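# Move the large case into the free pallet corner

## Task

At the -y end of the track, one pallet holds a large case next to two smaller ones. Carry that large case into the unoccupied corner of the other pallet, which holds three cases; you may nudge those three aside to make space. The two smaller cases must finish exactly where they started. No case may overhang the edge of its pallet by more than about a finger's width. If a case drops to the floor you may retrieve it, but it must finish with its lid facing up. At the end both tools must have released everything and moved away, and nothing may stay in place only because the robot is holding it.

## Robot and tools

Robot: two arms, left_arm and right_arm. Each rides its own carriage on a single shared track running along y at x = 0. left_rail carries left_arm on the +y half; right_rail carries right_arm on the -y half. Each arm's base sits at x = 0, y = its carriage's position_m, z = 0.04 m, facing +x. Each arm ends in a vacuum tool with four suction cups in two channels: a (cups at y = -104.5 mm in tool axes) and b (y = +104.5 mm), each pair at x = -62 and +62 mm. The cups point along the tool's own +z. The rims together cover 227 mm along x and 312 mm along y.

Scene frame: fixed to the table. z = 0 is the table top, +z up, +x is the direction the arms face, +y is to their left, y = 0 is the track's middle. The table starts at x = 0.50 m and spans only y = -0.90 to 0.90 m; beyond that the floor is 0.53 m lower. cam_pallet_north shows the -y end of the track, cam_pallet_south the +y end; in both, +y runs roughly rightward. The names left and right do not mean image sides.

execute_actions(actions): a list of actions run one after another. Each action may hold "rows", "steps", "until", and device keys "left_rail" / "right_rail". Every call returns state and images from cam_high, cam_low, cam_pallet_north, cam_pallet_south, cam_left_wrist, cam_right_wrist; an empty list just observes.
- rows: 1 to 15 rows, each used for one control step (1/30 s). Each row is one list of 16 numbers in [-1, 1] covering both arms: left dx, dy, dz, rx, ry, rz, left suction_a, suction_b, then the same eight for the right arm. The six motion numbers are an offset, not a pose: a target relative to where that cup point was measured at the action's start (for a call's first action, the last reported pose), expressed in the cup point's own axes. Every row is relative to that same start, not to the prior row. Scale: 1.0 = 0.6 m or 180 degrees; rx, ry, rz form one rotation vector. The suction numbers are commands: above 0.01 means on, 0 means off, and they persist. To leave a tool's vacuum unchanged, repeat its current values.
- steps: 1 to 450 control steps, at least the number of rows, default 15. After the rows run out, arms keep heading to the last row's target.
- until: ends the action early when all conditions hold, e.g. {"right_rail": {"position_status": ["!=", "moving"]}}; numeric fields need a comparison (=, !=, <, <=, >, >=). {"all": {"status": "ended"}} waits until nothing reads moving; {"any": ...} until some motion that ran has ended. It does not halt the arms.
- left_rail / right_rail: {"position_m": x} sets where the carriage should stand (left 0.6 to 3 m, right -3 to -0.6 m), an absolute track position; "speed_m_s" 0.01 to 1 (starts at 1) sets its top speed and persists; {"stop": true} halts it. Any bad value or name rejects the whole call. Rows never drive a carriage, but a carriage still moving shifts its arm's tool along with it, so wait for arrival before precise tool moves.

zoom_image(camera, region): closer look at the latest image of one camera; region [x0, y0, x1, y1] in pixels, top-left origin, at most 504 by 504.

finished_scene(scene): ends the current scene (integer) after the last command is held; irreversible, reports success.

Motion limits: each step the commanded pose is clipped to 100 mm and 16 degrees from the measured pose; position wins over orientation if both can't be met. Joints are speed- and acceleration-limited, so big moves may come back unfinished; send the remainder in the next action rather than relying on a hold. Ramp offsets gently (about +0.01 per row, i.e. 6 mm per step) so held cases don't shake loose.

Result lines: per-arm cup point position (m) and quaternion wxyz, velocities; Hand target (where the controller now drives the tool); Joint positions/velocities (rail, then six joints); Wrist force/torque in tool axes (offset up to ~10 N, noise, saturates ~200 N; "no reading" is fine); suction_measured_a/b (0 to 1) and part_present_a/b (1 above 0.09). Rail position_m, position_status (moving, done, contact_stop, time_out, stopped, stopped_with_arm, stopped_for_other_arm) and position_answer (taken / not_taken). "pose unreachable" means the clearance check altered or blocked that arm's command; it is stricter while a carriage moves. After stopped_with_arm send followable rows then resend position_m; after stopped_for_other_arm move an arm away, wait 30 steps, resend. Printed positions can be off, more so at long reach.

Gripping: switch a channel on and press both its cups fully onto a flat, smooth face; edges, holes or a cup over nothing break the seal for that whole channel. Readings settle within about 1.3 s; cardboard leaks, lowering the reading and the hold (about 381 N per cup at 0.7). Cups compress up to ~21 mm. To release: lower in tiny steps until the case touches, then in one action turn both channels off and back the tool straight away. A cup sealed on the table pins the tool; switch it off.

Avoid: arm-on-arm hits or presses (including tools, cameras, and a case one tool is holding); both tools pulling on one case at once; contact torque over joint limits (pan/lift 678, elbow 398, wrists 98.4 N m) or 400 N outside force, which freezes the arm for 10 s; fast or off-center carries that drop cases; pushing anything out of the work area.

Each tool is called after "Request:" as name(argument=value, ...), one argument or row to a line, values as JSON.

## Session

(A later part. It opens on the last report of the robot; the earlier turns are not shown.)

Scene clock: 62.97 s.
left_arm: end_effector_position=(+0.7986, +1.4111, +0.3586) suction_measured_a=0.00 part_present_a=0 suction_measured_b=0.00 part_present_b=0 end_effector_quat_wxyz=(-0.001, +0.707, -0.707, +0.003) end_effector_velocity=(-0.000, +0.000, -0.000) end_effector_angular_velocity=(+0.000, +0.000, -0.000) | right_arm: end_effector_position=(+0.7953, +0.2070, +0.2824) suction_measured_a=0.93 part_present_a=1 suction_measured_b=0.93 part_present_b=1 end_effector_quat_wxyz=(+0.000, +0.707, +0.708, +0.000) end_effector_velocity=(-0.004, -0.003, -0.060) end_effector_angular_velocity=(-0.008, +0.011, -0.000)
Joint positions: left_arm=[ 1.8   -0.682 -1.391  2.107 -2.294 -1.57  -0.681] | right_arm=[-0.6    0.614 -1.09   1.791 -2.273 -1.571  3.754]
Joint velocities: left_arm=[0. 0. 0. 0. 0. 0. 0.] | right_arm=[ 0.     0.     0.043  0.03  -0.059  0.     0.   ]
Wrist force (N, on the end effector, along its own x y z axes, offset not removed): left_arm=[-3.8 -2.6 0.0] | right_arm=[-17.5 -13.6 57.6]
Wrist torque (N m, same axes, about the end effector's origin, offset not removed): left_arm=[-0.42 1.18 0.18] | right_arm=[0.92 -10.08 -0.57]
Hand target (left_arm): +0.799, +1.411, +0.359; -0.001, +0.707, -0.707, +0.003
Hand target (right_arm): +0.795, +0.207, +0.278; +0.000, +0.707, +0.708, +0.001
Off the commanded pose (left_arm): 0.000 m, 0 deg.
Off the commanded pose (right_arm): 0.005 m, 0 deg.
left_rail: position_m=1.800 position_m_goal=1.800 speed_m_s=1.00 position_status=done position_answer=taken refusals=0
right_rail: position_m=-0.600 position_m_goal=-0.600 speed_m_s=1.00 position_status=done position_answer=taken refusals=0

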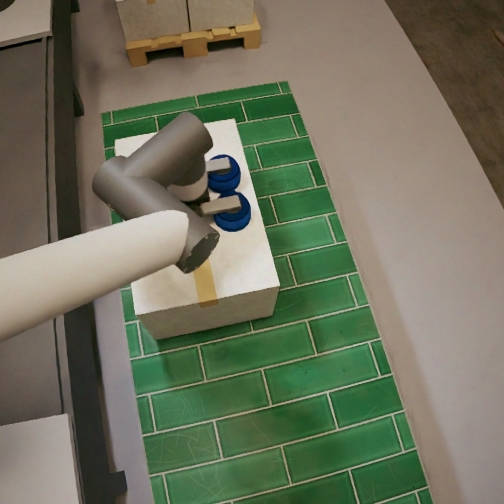

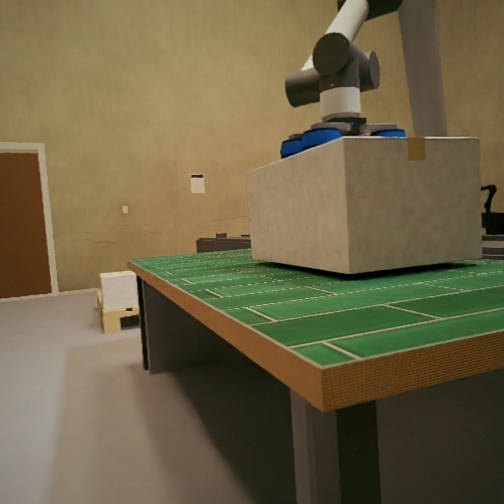

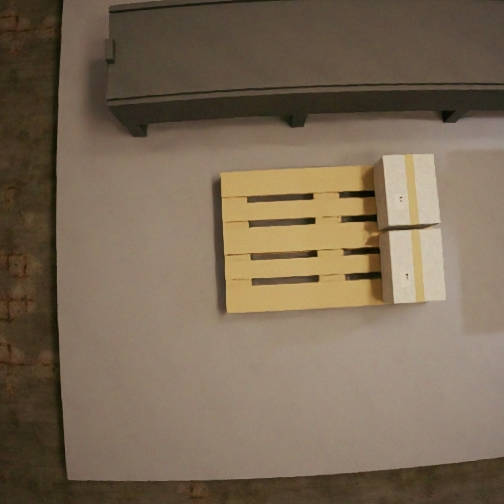

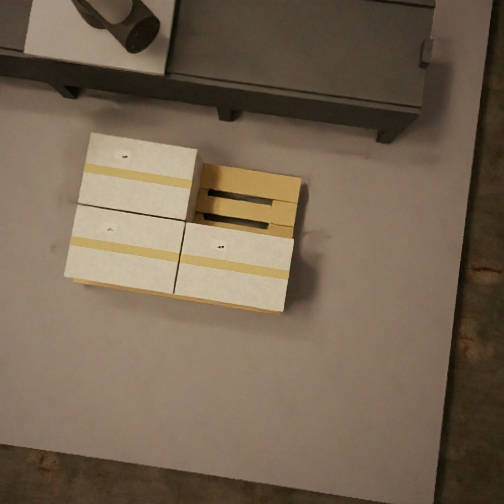

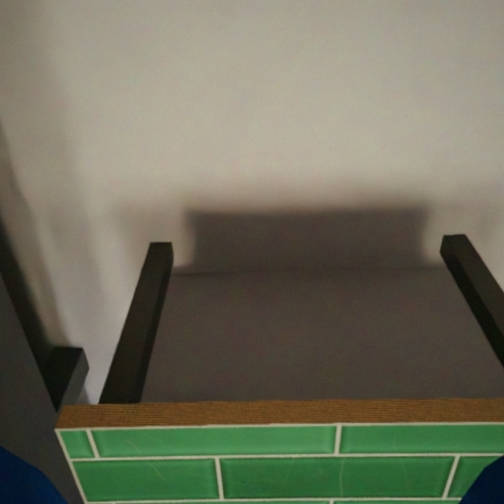

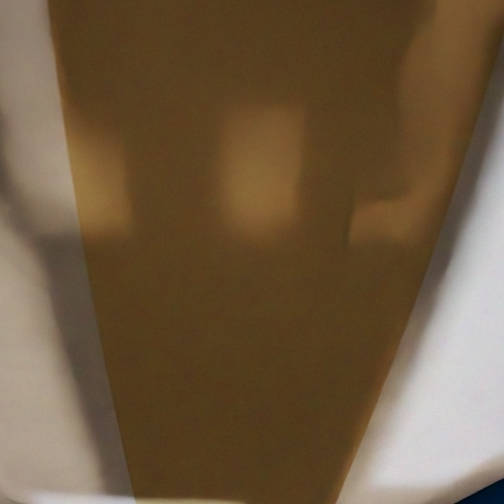

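Request:
execute_actions(
  actions=[],
)

Scene clock: 63.30 s.
left_arm: end_effector_position=(+0.7986, +1.4111, +0.3586) suction_measured_a=0.00 part_present_a=0 suction_measured_b=0.00 part_present_b=0 end_effector_quat_wxyz=(-0.001, +0.707, -0.707, +0.003) end_effector_velocity=(-0.000, -0.000, -0.000) end_effector_angular_velocity=(+0.000, +0.000, -0.000) | right_arm: end_effector_position=(+0.7955, +0.2071, +0.2780) suction_measured_a=0.93 part_present_a=1 suction_measured_b=0.93 part_present_b=1 end_effector_quat_wxyz=(+0.000, +0.707, +0.708, +0.001) end_effector_velocity=(-0.000, +0.000, -0.001) end_effector_angular_velocity=(+0.001, +0.000, +0.000)
Joint positions: left_arm=[ 1.8   -0.682 -1.391  2.107 -2.294 -1.57  -0.681] | right_arm=[-0.6    0.614 -1.087  1.793 -2.279 -1.571  3.754]
Joint velocities: left_arm=[ 0. -0.  0. -0.  0.  0.  0.] | right_arm=[ 0.    -0.     0.001  0.001 -0.002  0.001 -0.   ]
Wrist force (N, on the end effector, along its own x y z axes, offset not removed): left_arm=[-4.0 -1.1 -3.9] | right_arm=[1.1 3.4 39.1]
Wrist torque (N m, same axes, about the end effector's origin, offset not removed): left_arm=[-0.14 1.17 0.14] | right_arm=[-0.85 -6.13 0.05]
Hand target (left_arm): +0.799, +1.411, +0.359; -0.001, +0.707, -0.707, +0.003
Hand target (right_arm): +0.795, +0.207, +0.278; +0.000, +0.707, +0.708, +0.001
Off the commanded pose (left_arm): 0.000 m, 0 deg.
Off the commanded pose (right_arm): 0.000 m, 0 deg.
left_rail: position_m=1.800 position_m_goal=1.800 speed_m_s=1.00 position_status=done position_answer=taken refusals=0
right_rail: position_m=-0.600 position_m_goal=-0.600 speed_m_s=1.00 position_status=done position_answer=taken refusals=0

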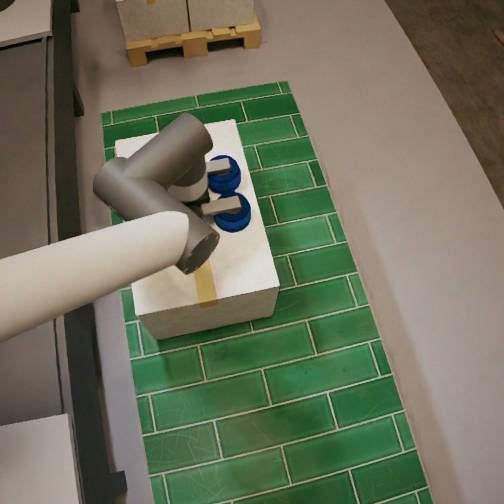

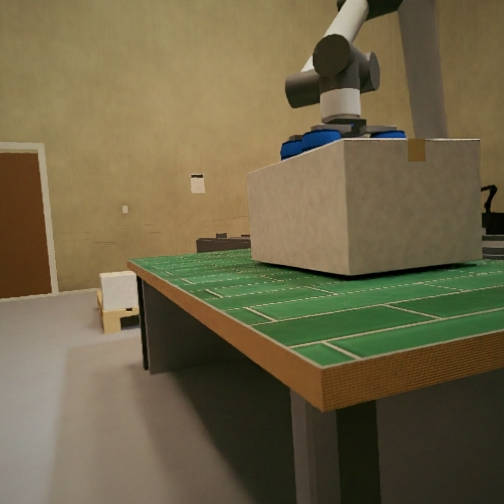

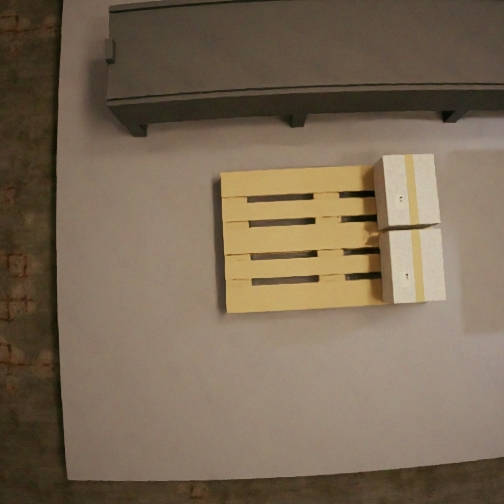

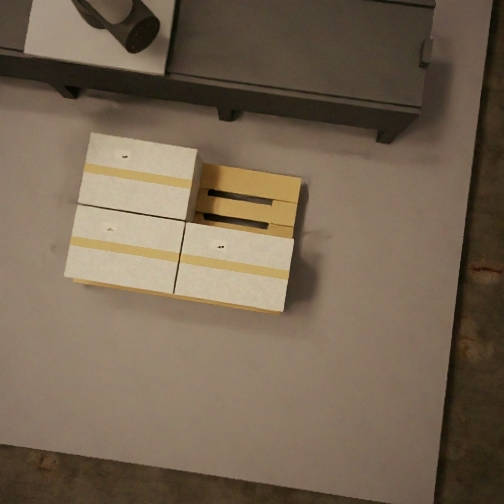

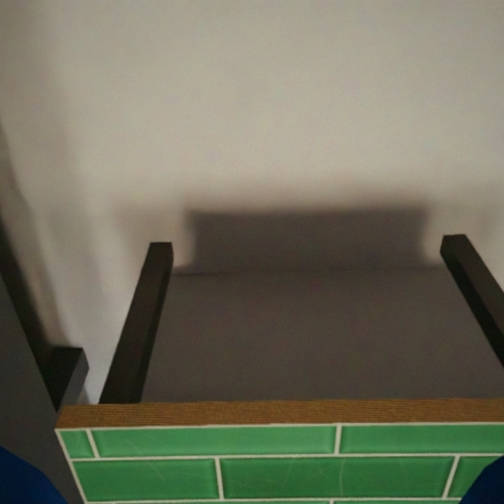

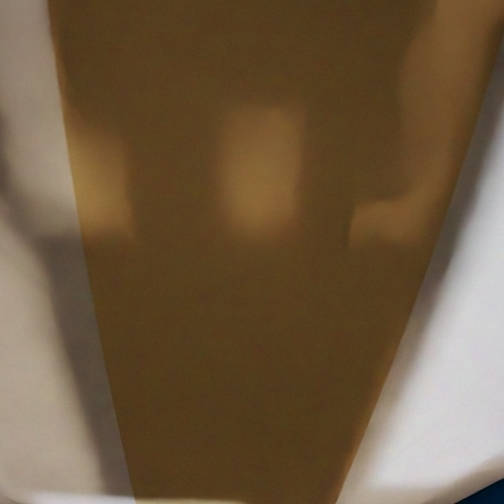

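Request:
zoom_image(
  camera="cam_low",
  region=[240, 220, 504, 300],
)

Region (240, 220, 504, 300) of cam_low's 504x504 image, scaled by 1.909, with more detail than that image has; it fills the top 153 rows of this view, and the rest is white.

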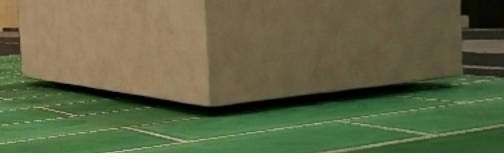

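Request:
execute_actions(
  actions=[
    {"rows": [[0,0,0,0,0,0,0,0, 0,0,0.011,0,0,0,1,1]], "steps": 1},
  ],
)

Scene clock: 63.73 s.
left_arm: end_effector_position=(+0.7986, +1.4111, +0.3586) suction_measured_a=0.00 part_present_a=0 suction_measured_b=0.00 part_present_b=0 end_effector_quat_wxyz=(-0.001, +0.707, -0.707, +0.003) end_effector_velocity=(-0.000, -0.000, -0.000) end_effector_angular_velocity=(+0.000, +0.000, -0.000) | right_arm: end_effector_position=(+0.7954, +0.2071, +0.2779) suction_measured_a=0.93 part_present_a=1 suction_measured_b=0.93 part_present_b=1 end_effector_quat_wxyz=(+0.000, +0.707, +0.708, +0.001) end_effector_velocity=(-0.000, -0.000, -0.000) end_effector_angular_velocity=(-0.000, +0.000, -0.000)
Joint positions: left_arm=[ 1.8   -0.682 -1.391  2.107 -2.294 -1.57  -0.681] | right_arm=[-0.6    0.614 -1.086  1.793 -2.279 -1.571  3.754]
Joint velocities: left_arm=[ 0. -0.  0. -0.  0.  0. -0.] | right_arm=[ 0.  0.  0.  0. -0.  0.  0.]
Wrist force (N, on the end effector, along its own x y z axes, offset not removed): left_arm=[-6.7 -4.0 -4.4] | right_arm=[1.7 2.5 42.3]
Wrist torque (N m, same axes, about the end effector's origin, offset not removed): left_arm=[-0.67 1.79 0.10] | right_arm=[-0.83 -6.35 -0.01]
Hand target (left_arm): +0.799, +1.411, +0.359; -0.001, +0.707, -0.707, +0.003
Hand target (right_arm): +0.795, +0.207, +0.271; +0.000, +0.707, +0.708, +0.001
Off the commanded pose (left_arm): 0.000 m, 0 deg.
Off the commanded pose (right_arm): 0.006 m, 0 deg.
left_rail: position_m=1.800 position_m_goal=1.800 speed_m_s=1.00 position_status=done position_answer=taken refusals=0
right_rail: position_m=-0.600 position_m_goal=-0.600 speed_m_s=1.00 position_status=done position_answer=taken refusals=0

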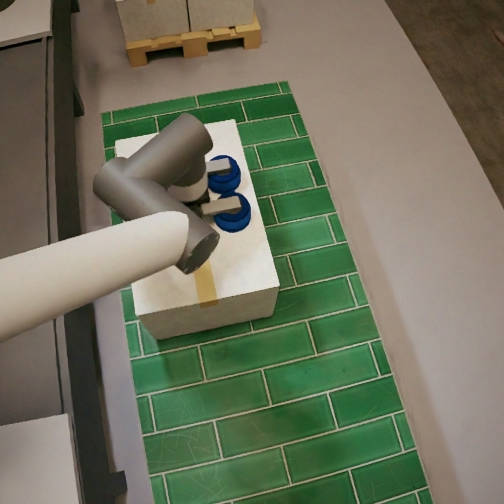

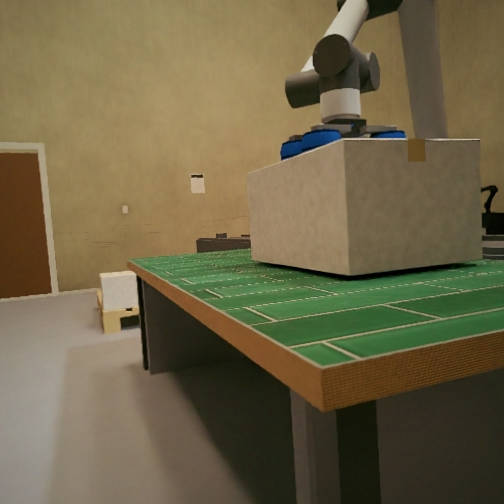

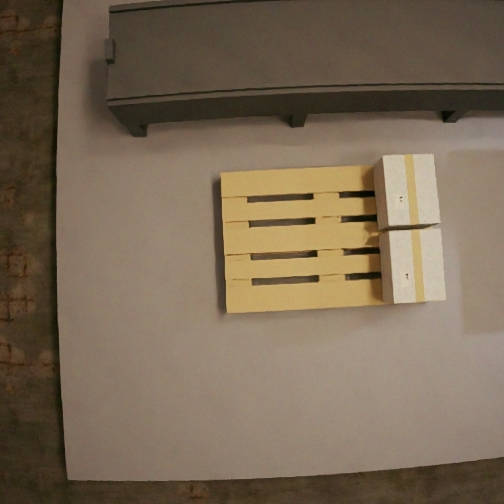

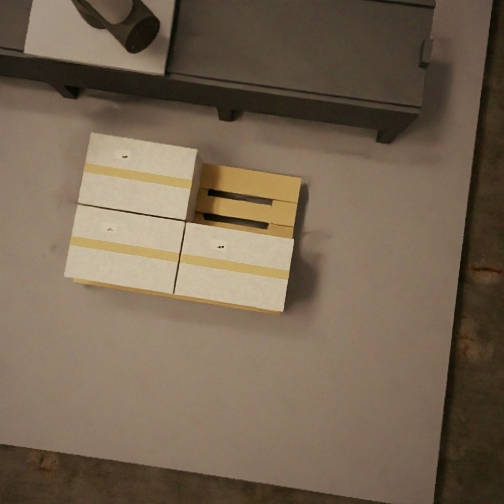

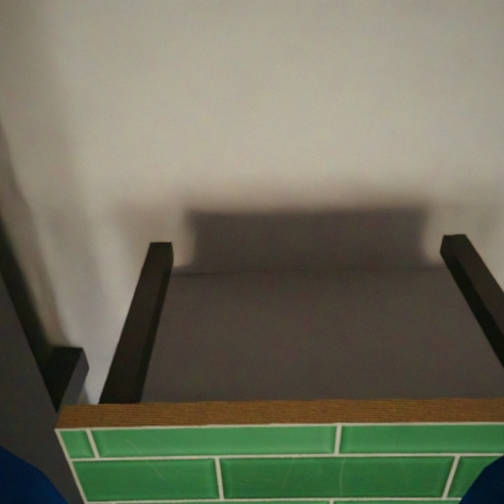

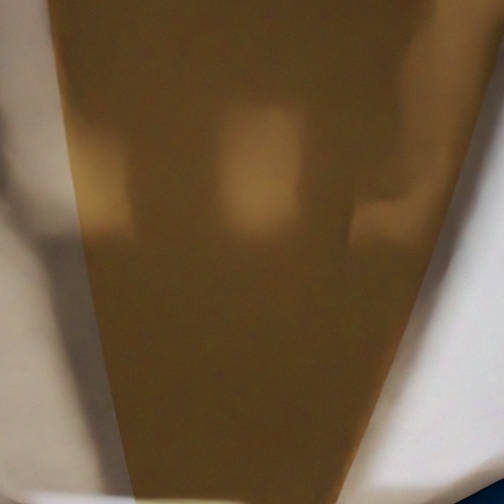

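Request:
execute_actions(
  actions=[],
)

Scene clock: 68.70 s.
left_arm: end_effector_position=(+0.7986, +1.4111, +0.3586) suction_measured_a=0.00 part_present_a=0 suction_measured_b=0.00 part_present_b=0 end_effector_quat_wxyz=(-0.001, +0.707, -0.707, +0.003) end_effector_velocity=(+0.000, -0.000, -0.000) end_effector_angular_velocity=(+0.000, +0.000, -0.000) | right_arm: end_effector_position=(+0.7954, +0.2071, +0.2714) suction_measured_a=0.93 part_present_a=1 suction_measured_b=0.93 part_present_b=1 end_effector_quat_wxyz=(+0.000, +0.707, +0.708, +0.001) end_effector_velocity=(-0.000, +0.000, +0.000) end_effector_angular_velocity=(+0.000, +0.000, +0.000)
Joint positions: left_arm=[ 1.8   -0.682 -1.391  2.107 -2.294 -1.57  -0.681] | right_arm=[-0.6    0.614 -1.081  1.796 -2.287 -1.571  3.754]
Joint velocities: left_arm=[ 0.  0.  0. -0.  0. -0.  0.] | right_arm=[ 0.  0. -0.  0.  0.  0. -0.]
Wrist force (N, on the end effector, along its own x y z axes, offset not removed): left_arm=[-3.9 -4.4 -0.3] | right_arm=[-5.0 -2.5 39.3]
Wrist torque (N m, same axes, about the end effector's origin, offset not removed): left_arm=[-0.57 1.26 0.05] | right_arm=[-1.62 -5.41 -0.01]
Hand target (left_arm): +0.799, +1.411, +0.359; -0.001, +0.707, -0.707, +0.003
Hand target (right_arm): +0.795, +0.207, +0.271; +0.000, +0.707, +0.708, +0.001
Off the commanded pose (left_arm): 0.000 m, 0 deg.
Off the commanded pose (right_arm): 0.000 m, 0 deg.
left_rail: position_m=1.800 position_m_goal=1.800 speed_m_s=1.00 position_status=done position_answer=taken refusals=0
right_rail: position_m=-0.600 position_m_goal=-0.600 speed_m_s=1.00 position_status=done position_answer=taken refusals=0

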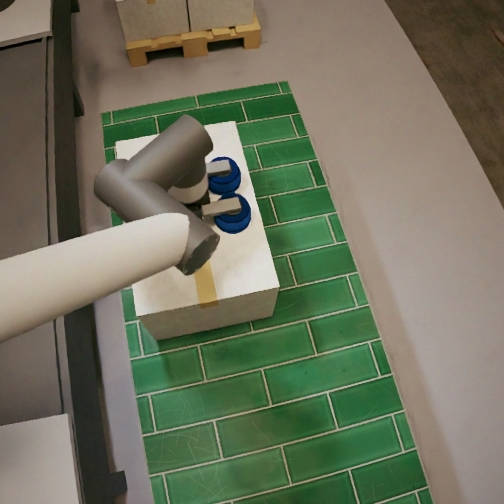

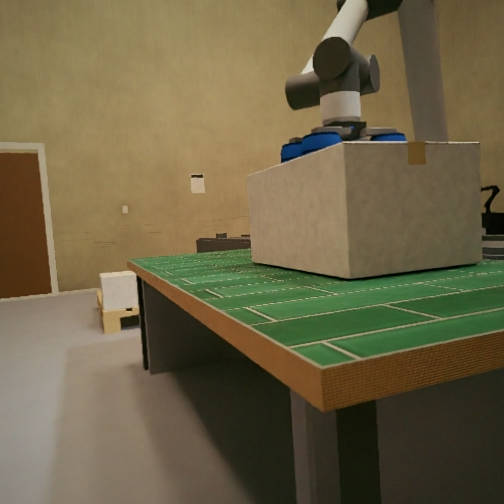

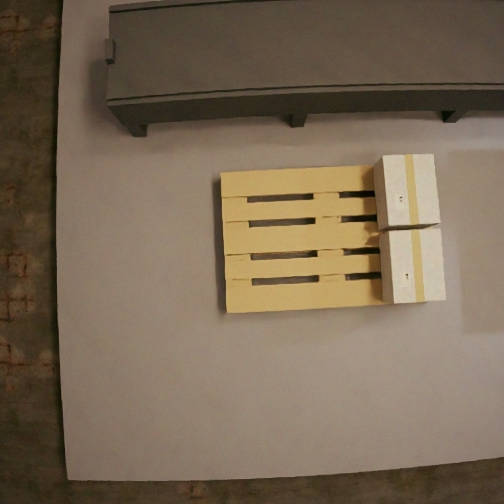

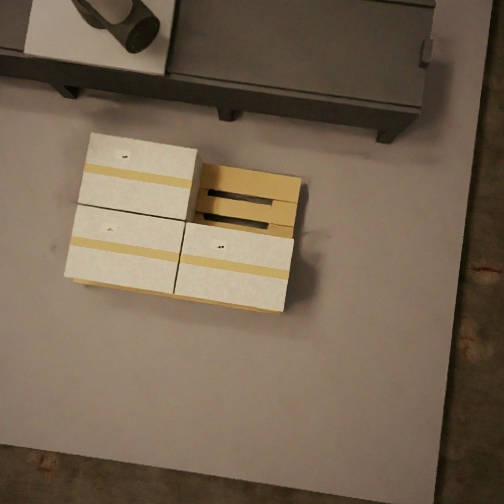

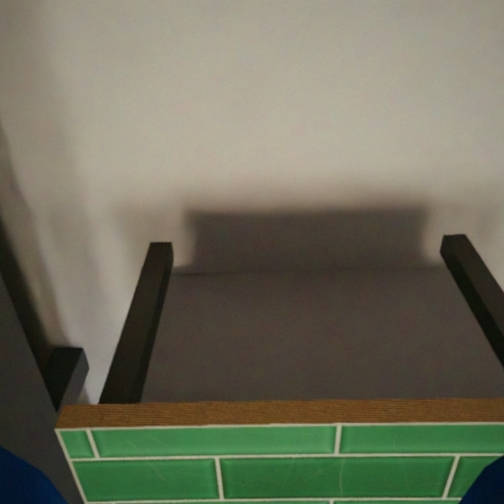

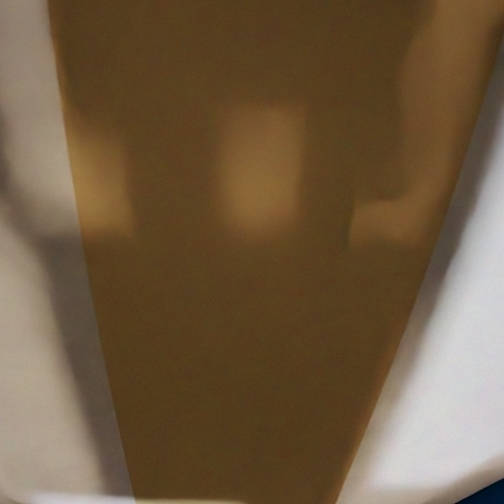

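Request:
zoom_image(
  camera="cam_low",
  region=[240, 230, 420, 300],
)

Region (240, 230, 420, 300) of cam_low's 504x504 image, scaled by 2.800, with more detail than that image has.

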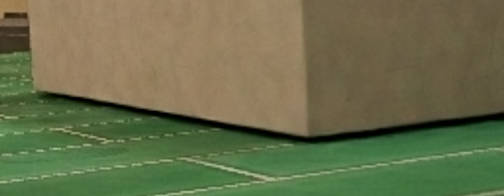

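Request:
execute_actions(
  actions=[
    {"rows": [[0,0,0,0,0,0,0,0, 0,0,0.006,0,0,0,1,1]], "steps": 1},
  ],
)

Scene clock: 69.00 s.
left_arm: end_effector_position=(+0.7986, +1.4111, +0.3586) suction_measured_a=0.00 part_present_a=0 suction_measured_b=0.00 part_present_b=0 end_effector_quat_wxyz=(-0.001, +0.707, -0.707, +0.003) end_effector_velocity=(+0.000, +0.000, -0.000) end_effector_angular_velocity=(+0.000, +0.000, -0.000) | right_arm: end_effector_position=(+0.7954, +0.2071, +0.2714) suction_measured_a=0.93 part_present_a=1 suction_measured_b=0.93 part_present_b=1 end_effector_quat_wxyz=(+0.000, +0.707, +0.708, +0.001) end_effector_velocity=(-0.000, -0.000, -0.000) end_effector_angular_velocity=(-0.000, +0.000, -0.000)
Joint positions: left_arm=[ 1.8   -0.682 -1.391  2.107 -2.294 -1.57  -0.681] | right_arm=[-0.6    0.614 -1.081  1.796 -2.287 -1.571  3.754]
Joint velocities: left_arm=[ 0.  0.  0. -0.  0.  0.  0.] | right_arm=[ 0. -0.  0.  0. -0. -0. -0.]
Wrist force (N, on the end effector, along its own x y z axes, offset not removed): left_arm=[-7.2 -1.1 0.4] | right_arm=[-5.9 -5.7 38.4]
Wrist torque (N m, same axes, about the end effector's origin, offset not removed): left_arm=[-0.18 1.74 0.04] | right_arm=[-2.10 -5.23 0.03]
Hand target (left_arm): +0.799, +1.411, +0.359; -0.001, +0.707, -0.707, +0.003
Hand target (right_arm): +0.795, +0.207, +0.268; +0.000, +0.707, +0.708, +0.001
Off the commanded pose (left_arm): 0.000 m, 0 deg.
Off the commanded pose (right_arm): 0.004 m, 0 deg.
left_rail: position_m=1.800 position_m_goal=1.800 speed_m_s=1.00 position_status=done position_answer=taken refusals=0
right_rail: position_m=-0.600 position_m_goal=-0.600 speed_m_s=1.00 position_status=done position_answer=taken refusals=0

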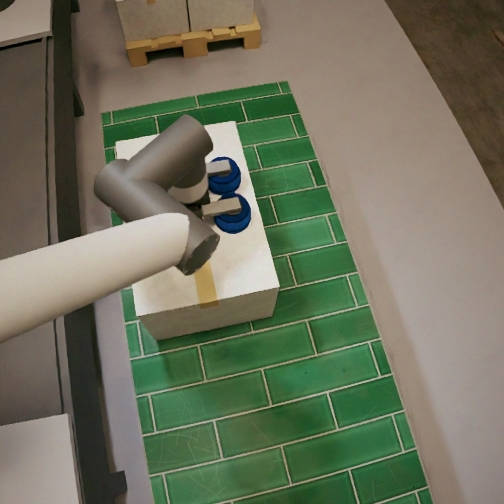

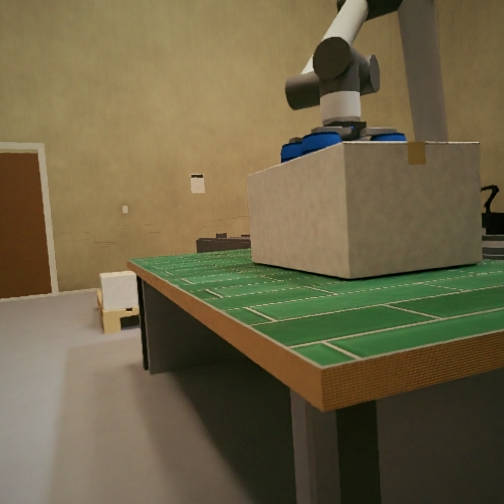

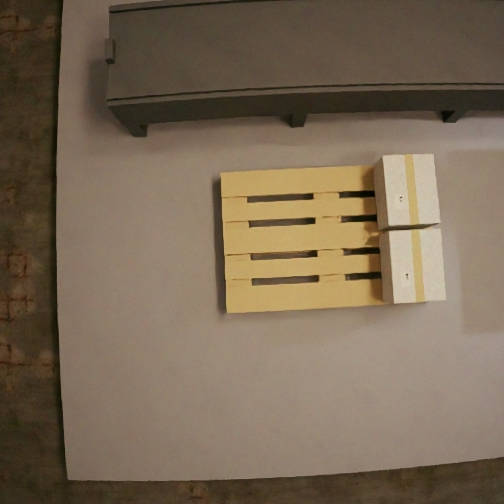

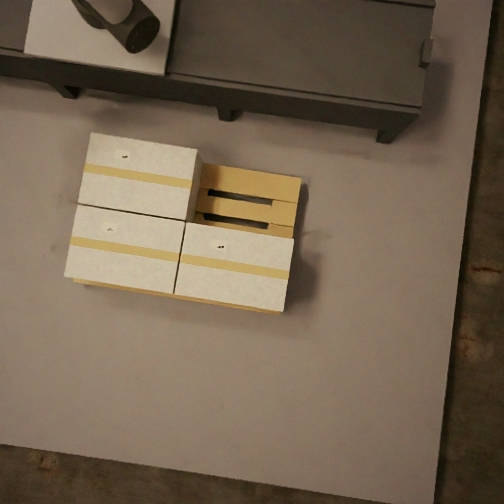

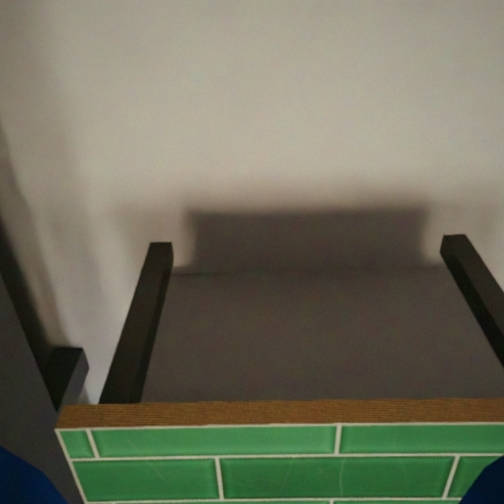

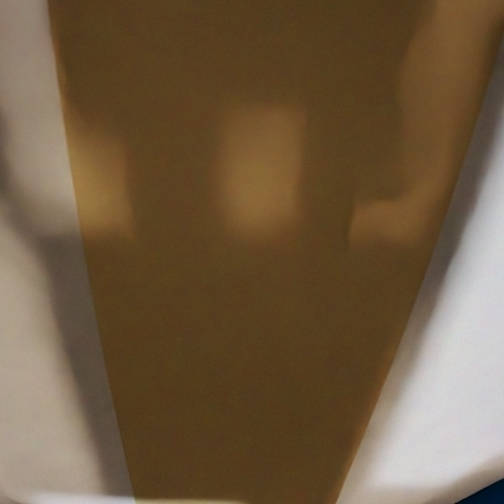

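Request:
execute_actions(
  actions=[],
)

Scene clock: 69.20 s.
left_arm: end_effector_position=(+0.7986, +1.4111, +0.3586) suction_measured_a=0.00 part_present_a=0 suction_measured_b=0.00 part_present_b=0 end_effector_quat_wxyz=(-0.001, +0.707, -0.707, +0.003) end_effector_velocity=(+0.000, +0.000, -0.000) end_effector_angular_velocity=(+0.000, +0.000, -0.000) | right_arm: end_effector_position=(+0.7954, +0.2070, +0.2684) suction_measured_a=0.93 part_present_a=1 suction_measured_b=0.93 part_present_b=1 end_effector_quat_wxyz=(+0.000, +0.707, +0.708, +0.000) end_effector_velocity=(+0.001, +0.000, -0.006) end_effector_angular_velocity=(+0.001, -0.002, -0.000)
Joint positions: left_arm=[ 1.8   -0.682 -1.391  2.107 -2.294 -1.57  -0.681] | right_arm=[-0.6    0.614 -1.079  1.798 -2.29  -1.571  3.754]
Joint velocities: left_arm=[ 0.  0.  0. -0.  0.  0.  0.] | right_arm=[ 0.    -0.     0.005  0.002 -0.01   0.     0.   ]
Wrist force (N, on the end effector, along its own x y z axes, offset not removed): left_arm=[-6.1 -3.3 -0.6] | right_arm=[-4.6 4.0 42.1]
Wrist torque (N m, same axes, about the end effector's origin, offset not removed): left_arm=[-0.45 1.54 0.06] | right_arm=[-0.95 -5.44 0.07]
Hand target (left_arm): +0.799, +1.411, +0.359; -0.001, +0.707, -0.707, +0.003
Hand target (right_arm): +0.795, +0.207, +0.268; +0.000, +0.707, +0.708, +0.001
Off the commanded pose (left_arm): 0.000 m, 0 deg.
Off the commanded pose (right_arm): 0.001 m, 0 deg.
left_rail: position_m=1.800 position_m_goal=1.800 speed_m_s=1.00 position_status=done position_answer=taken refusals=0
right_rail: position_m=-0.600 position_m_goal=-0.600 speed_m_s=1.00 position_status=done position_answer=taken refusals=0

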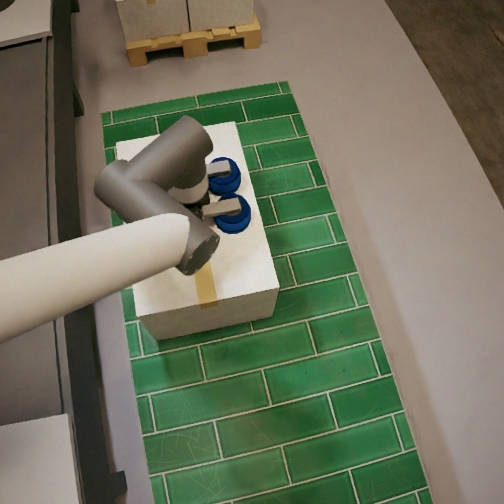

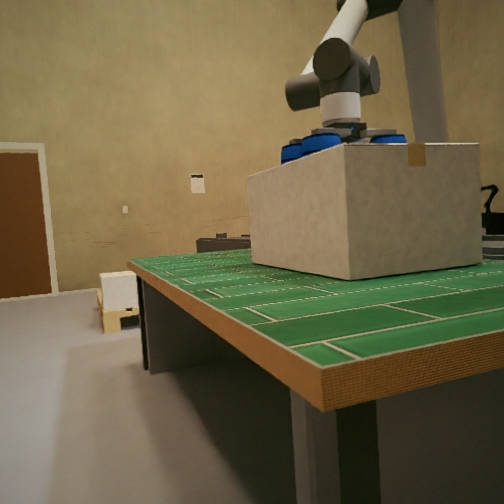

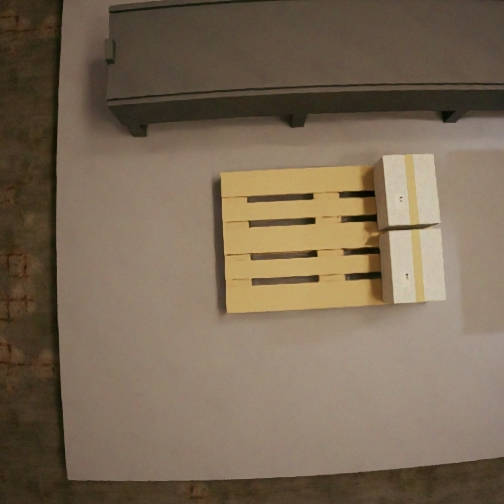

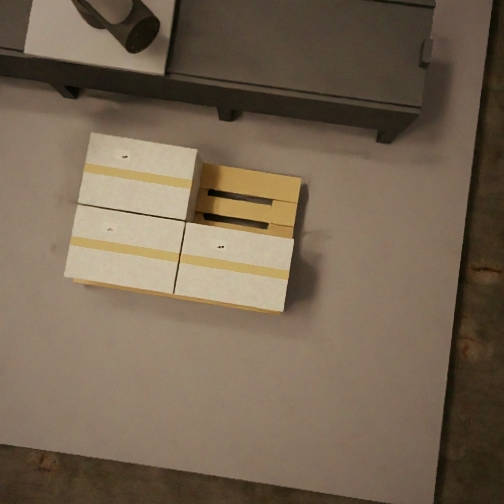

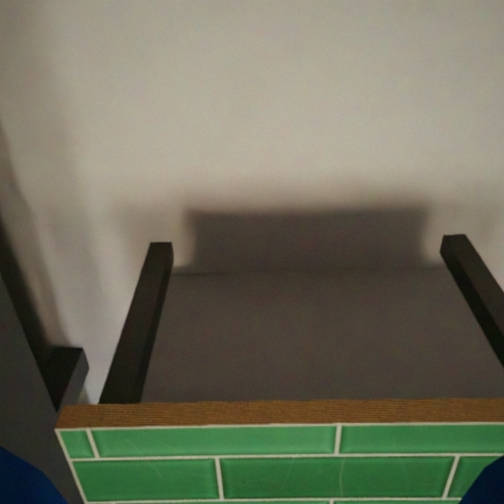

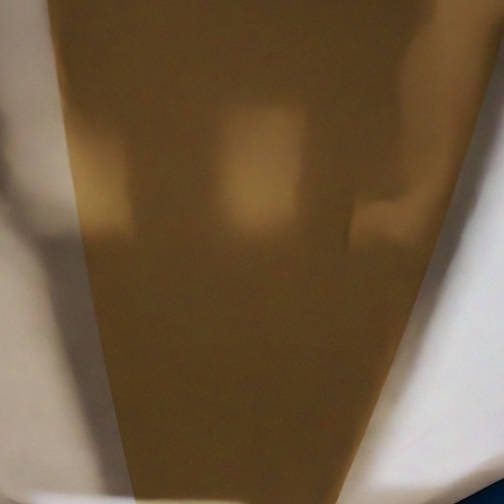

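Request:
execute_actions(
  actions=[
    {"rows": [[0,0,0,0,0,0,0,0, 0,0,0.005,0,0,0,1,1]], "steps": 1},
  ],
)

Scene clock: 69.47 s.
left_arm: end_effector_position=(+0.7986, +1.4111, +0.3586) suction_measured_a=0.00 part_present_a=0 suction_measured_b=0.00 part_present_b=0 end_effector_quat_wxyz=(-0.001, +0.707, -0.707, +0.003) end_effector_velocity=(+0.000, +0.000, -0.000) end_effector_angular_velocity=(+0.000, +0.000, -0.000) | right_arm: end_effector_position=(+0.7954, +0.2070, +0.2679) suction_measured_a=0.93 part_present_a=1 suction_measured_b=0.93 part_present_b=1 end_effector_quat_wxyz=(+0.000, +0.707, +0.708, +0.001) end_effector_velocity=(+0.000, +0.000, -0.000) end_effector_angular_velocity=(+0.000, -0.000, -0.000)
Joint positions: left_arm=[ 1.8   -0.682 -1.391  2.107 -2.294 -1.57  -0.681] | right_arm=[-0.6    0.614 -1.079  1.798 -2.291 -1.571  3.754]
Joint velocities: left_arm=[0. 0. 0. 0. 0. 0. 0.] | right_arm=[ 0.     0.     0.     0.    -0.001  0.     0.   ]
Wrist force (N, on the end effector, along its own x y z axes, offset not removed): left_arm=[-6.9 -0.8 -3.0] | right_arm=[-4.4 5.5 39.6]
Wrist torque (N m, same axes, about the end effector's origin, offset not removed): left_arm=[-0.17 1.64 0.16] | right_arm=[-0.50 -5.45 0.09]
Hand target (left_arm): +0.799, +1.411, +0.359; -0.001, +0.707, -0.707, +0.003
Hand target (right_arm): +0.795, +0.207, +0.265; +0.000, +0.707, +0.708, +0.000
Off the commanded pose (left_arm): 0.000 m, 0 deg.
Off the commanded pose (right_arm): 0.003 m, 0 deg.
left_rail: position_m=1.800 position_m_goal=1.800 speed_m_s=1.00 position_status=done position_answer=taken refusals=0
right_rail: position_m=-0.600 position_m_goal=-0.600 speed_m_s=1.00 position_status=done position_answer=taken refusals=0

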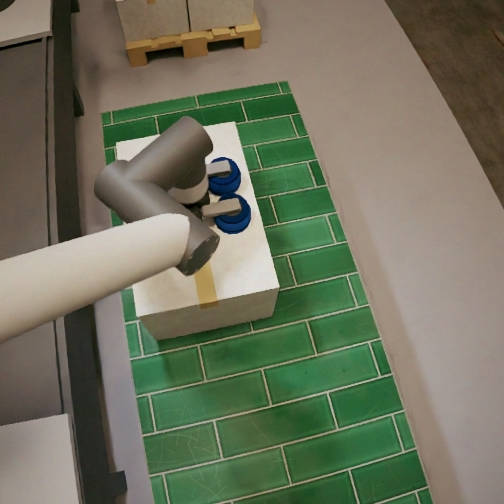

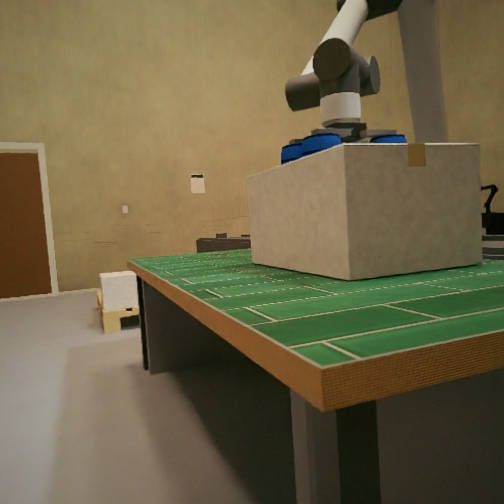

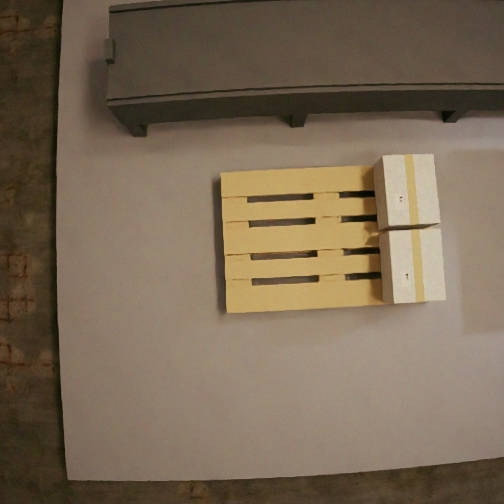

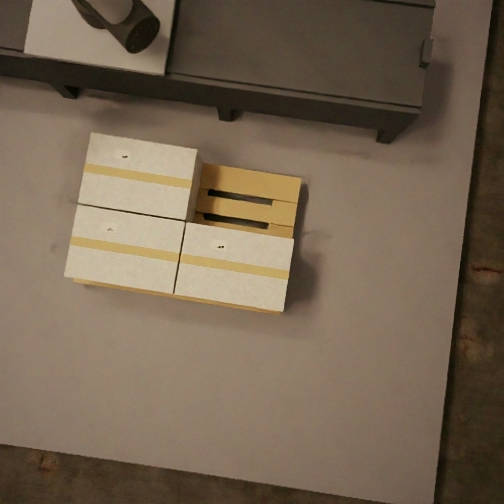

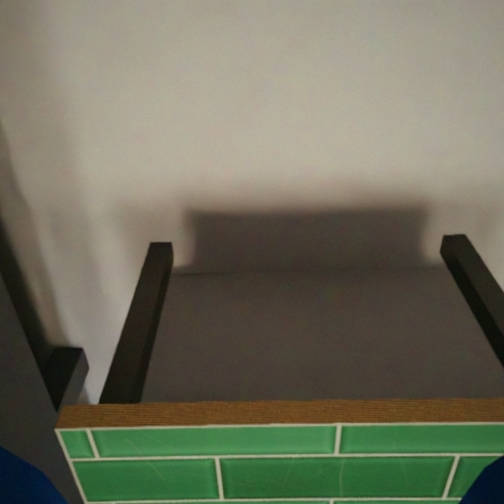

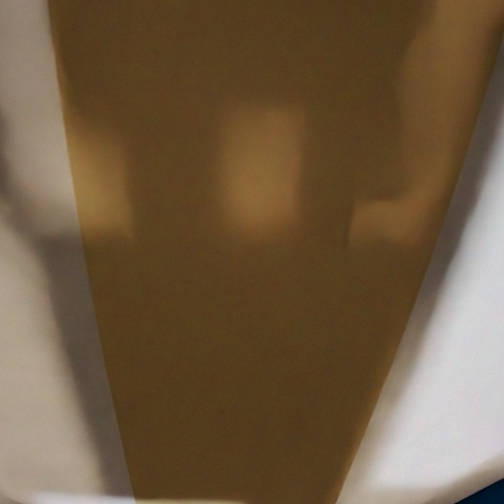

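Request:
execute_actions(
  actions=[],
)

Scene clock: 70.03 s.
left_arm: end_effector_position=(+0.7986, +1.4111, +0.3586) suction_measured_a=0.00 part_present_a=0 suction_measured_b=0.00 part_present_b=0 end_effector_quat_wxyz=(-0.001, +0.707, -0.707, +0.003) end_effector_velocity=(+0.000, -0.000, +0.000) end_effector_angular_velocity=(+0.000, -0.000, +0.000) | right_arm: end_effector_position=(+0.7955, +0.2071, +0.2656) suction_measured_a=0.93 part_present_a=1 suction_measured_b=0.93 part_present_b=1 end_effector_quat_wxyz=(+0.000, +0.707, +0.708, +0.001) end_effector_velocity=(-0.000, -0.000, -0.000) end_effector_angular_velocity=(-0.000, +0.000, -0.000)
Joint positions: left_arm=[ 1.8   -0.682 -1.391  2.107 -2.294 -1.57  -0.681] | right_arm=[-0.6    0.614 -1.077  1.799 -2.294 -1.571  3.754]
Joint velocities: left_arm=[ 0. -0.  0. -0. -0.  0. -0.] | right_arm=[ 0.  0.  0.  0.  0. -0.  0.]
Wrist force (N, on the end effector, along its own x y z axes, offset not removed): left_arm=[-6.8 0.9 -3.1] | right_arm=[-10.0 -6.0 -3.2]
Wrist torque (N m, same axes, about the end effector's origin, offset not removed): left_arm=[0.17 1.61 0.12] | right_arm=[-6.60 2.74 -0.17]
Hand target (left_arm): +0.799, +1.411, +0.359; -0.001, +0.707, -0.707, +0.003
Hand target (right_arm): +0.795, +0.207, +0.265; +0.000, +0.707, +0.708, +0.000
Off the commanded pose (left_arm): 0.000 m, 0 deg.
Off the commanded pose (right_arm): 0.000 m, 0 deg.
left_rail: position_m=1.800 position_m_goal=1.800 speed_m_s=1.00 position_status=done position_answer=taken refusals=0
right_rail: position_m=-0.600 position_m_goal=-0.600 speed_m_s=1.00 position_status=done position_answer=taken refusals=0

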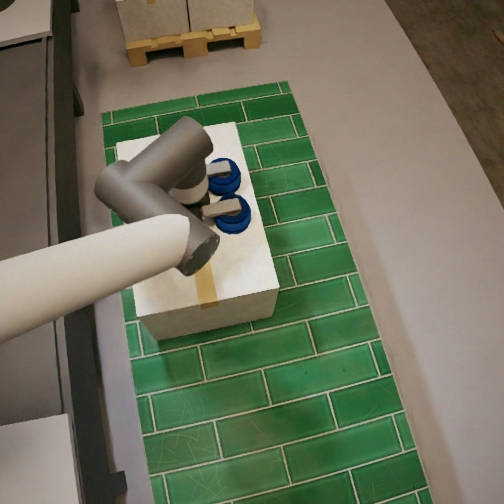

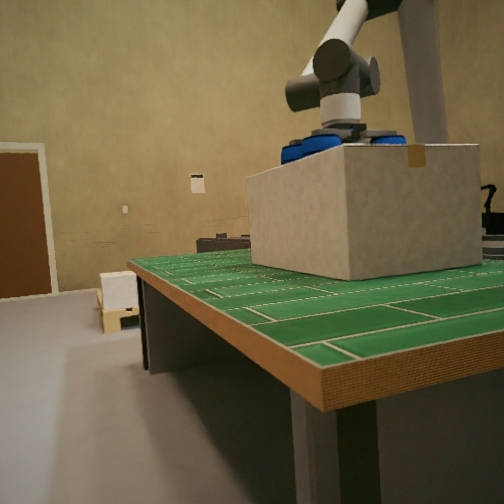

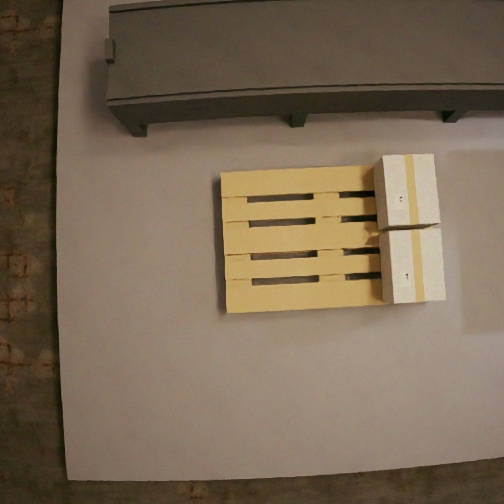

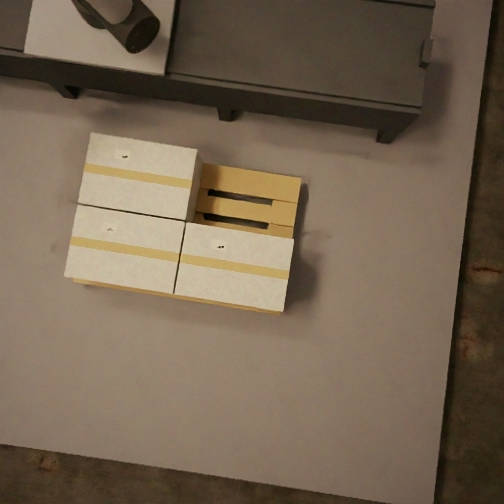

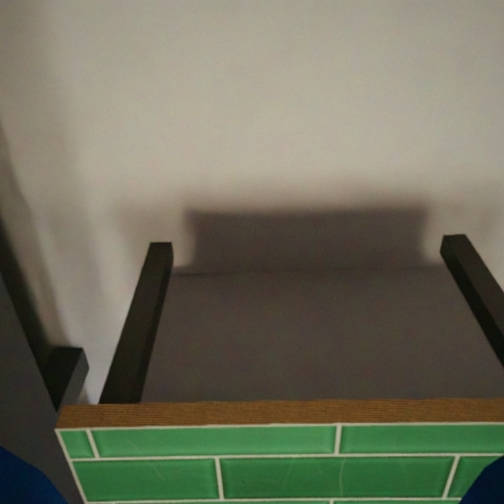

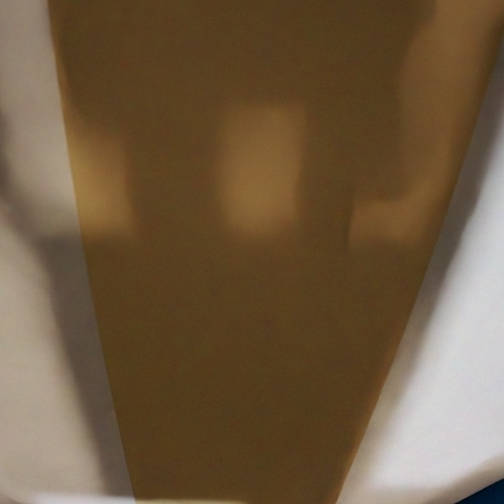

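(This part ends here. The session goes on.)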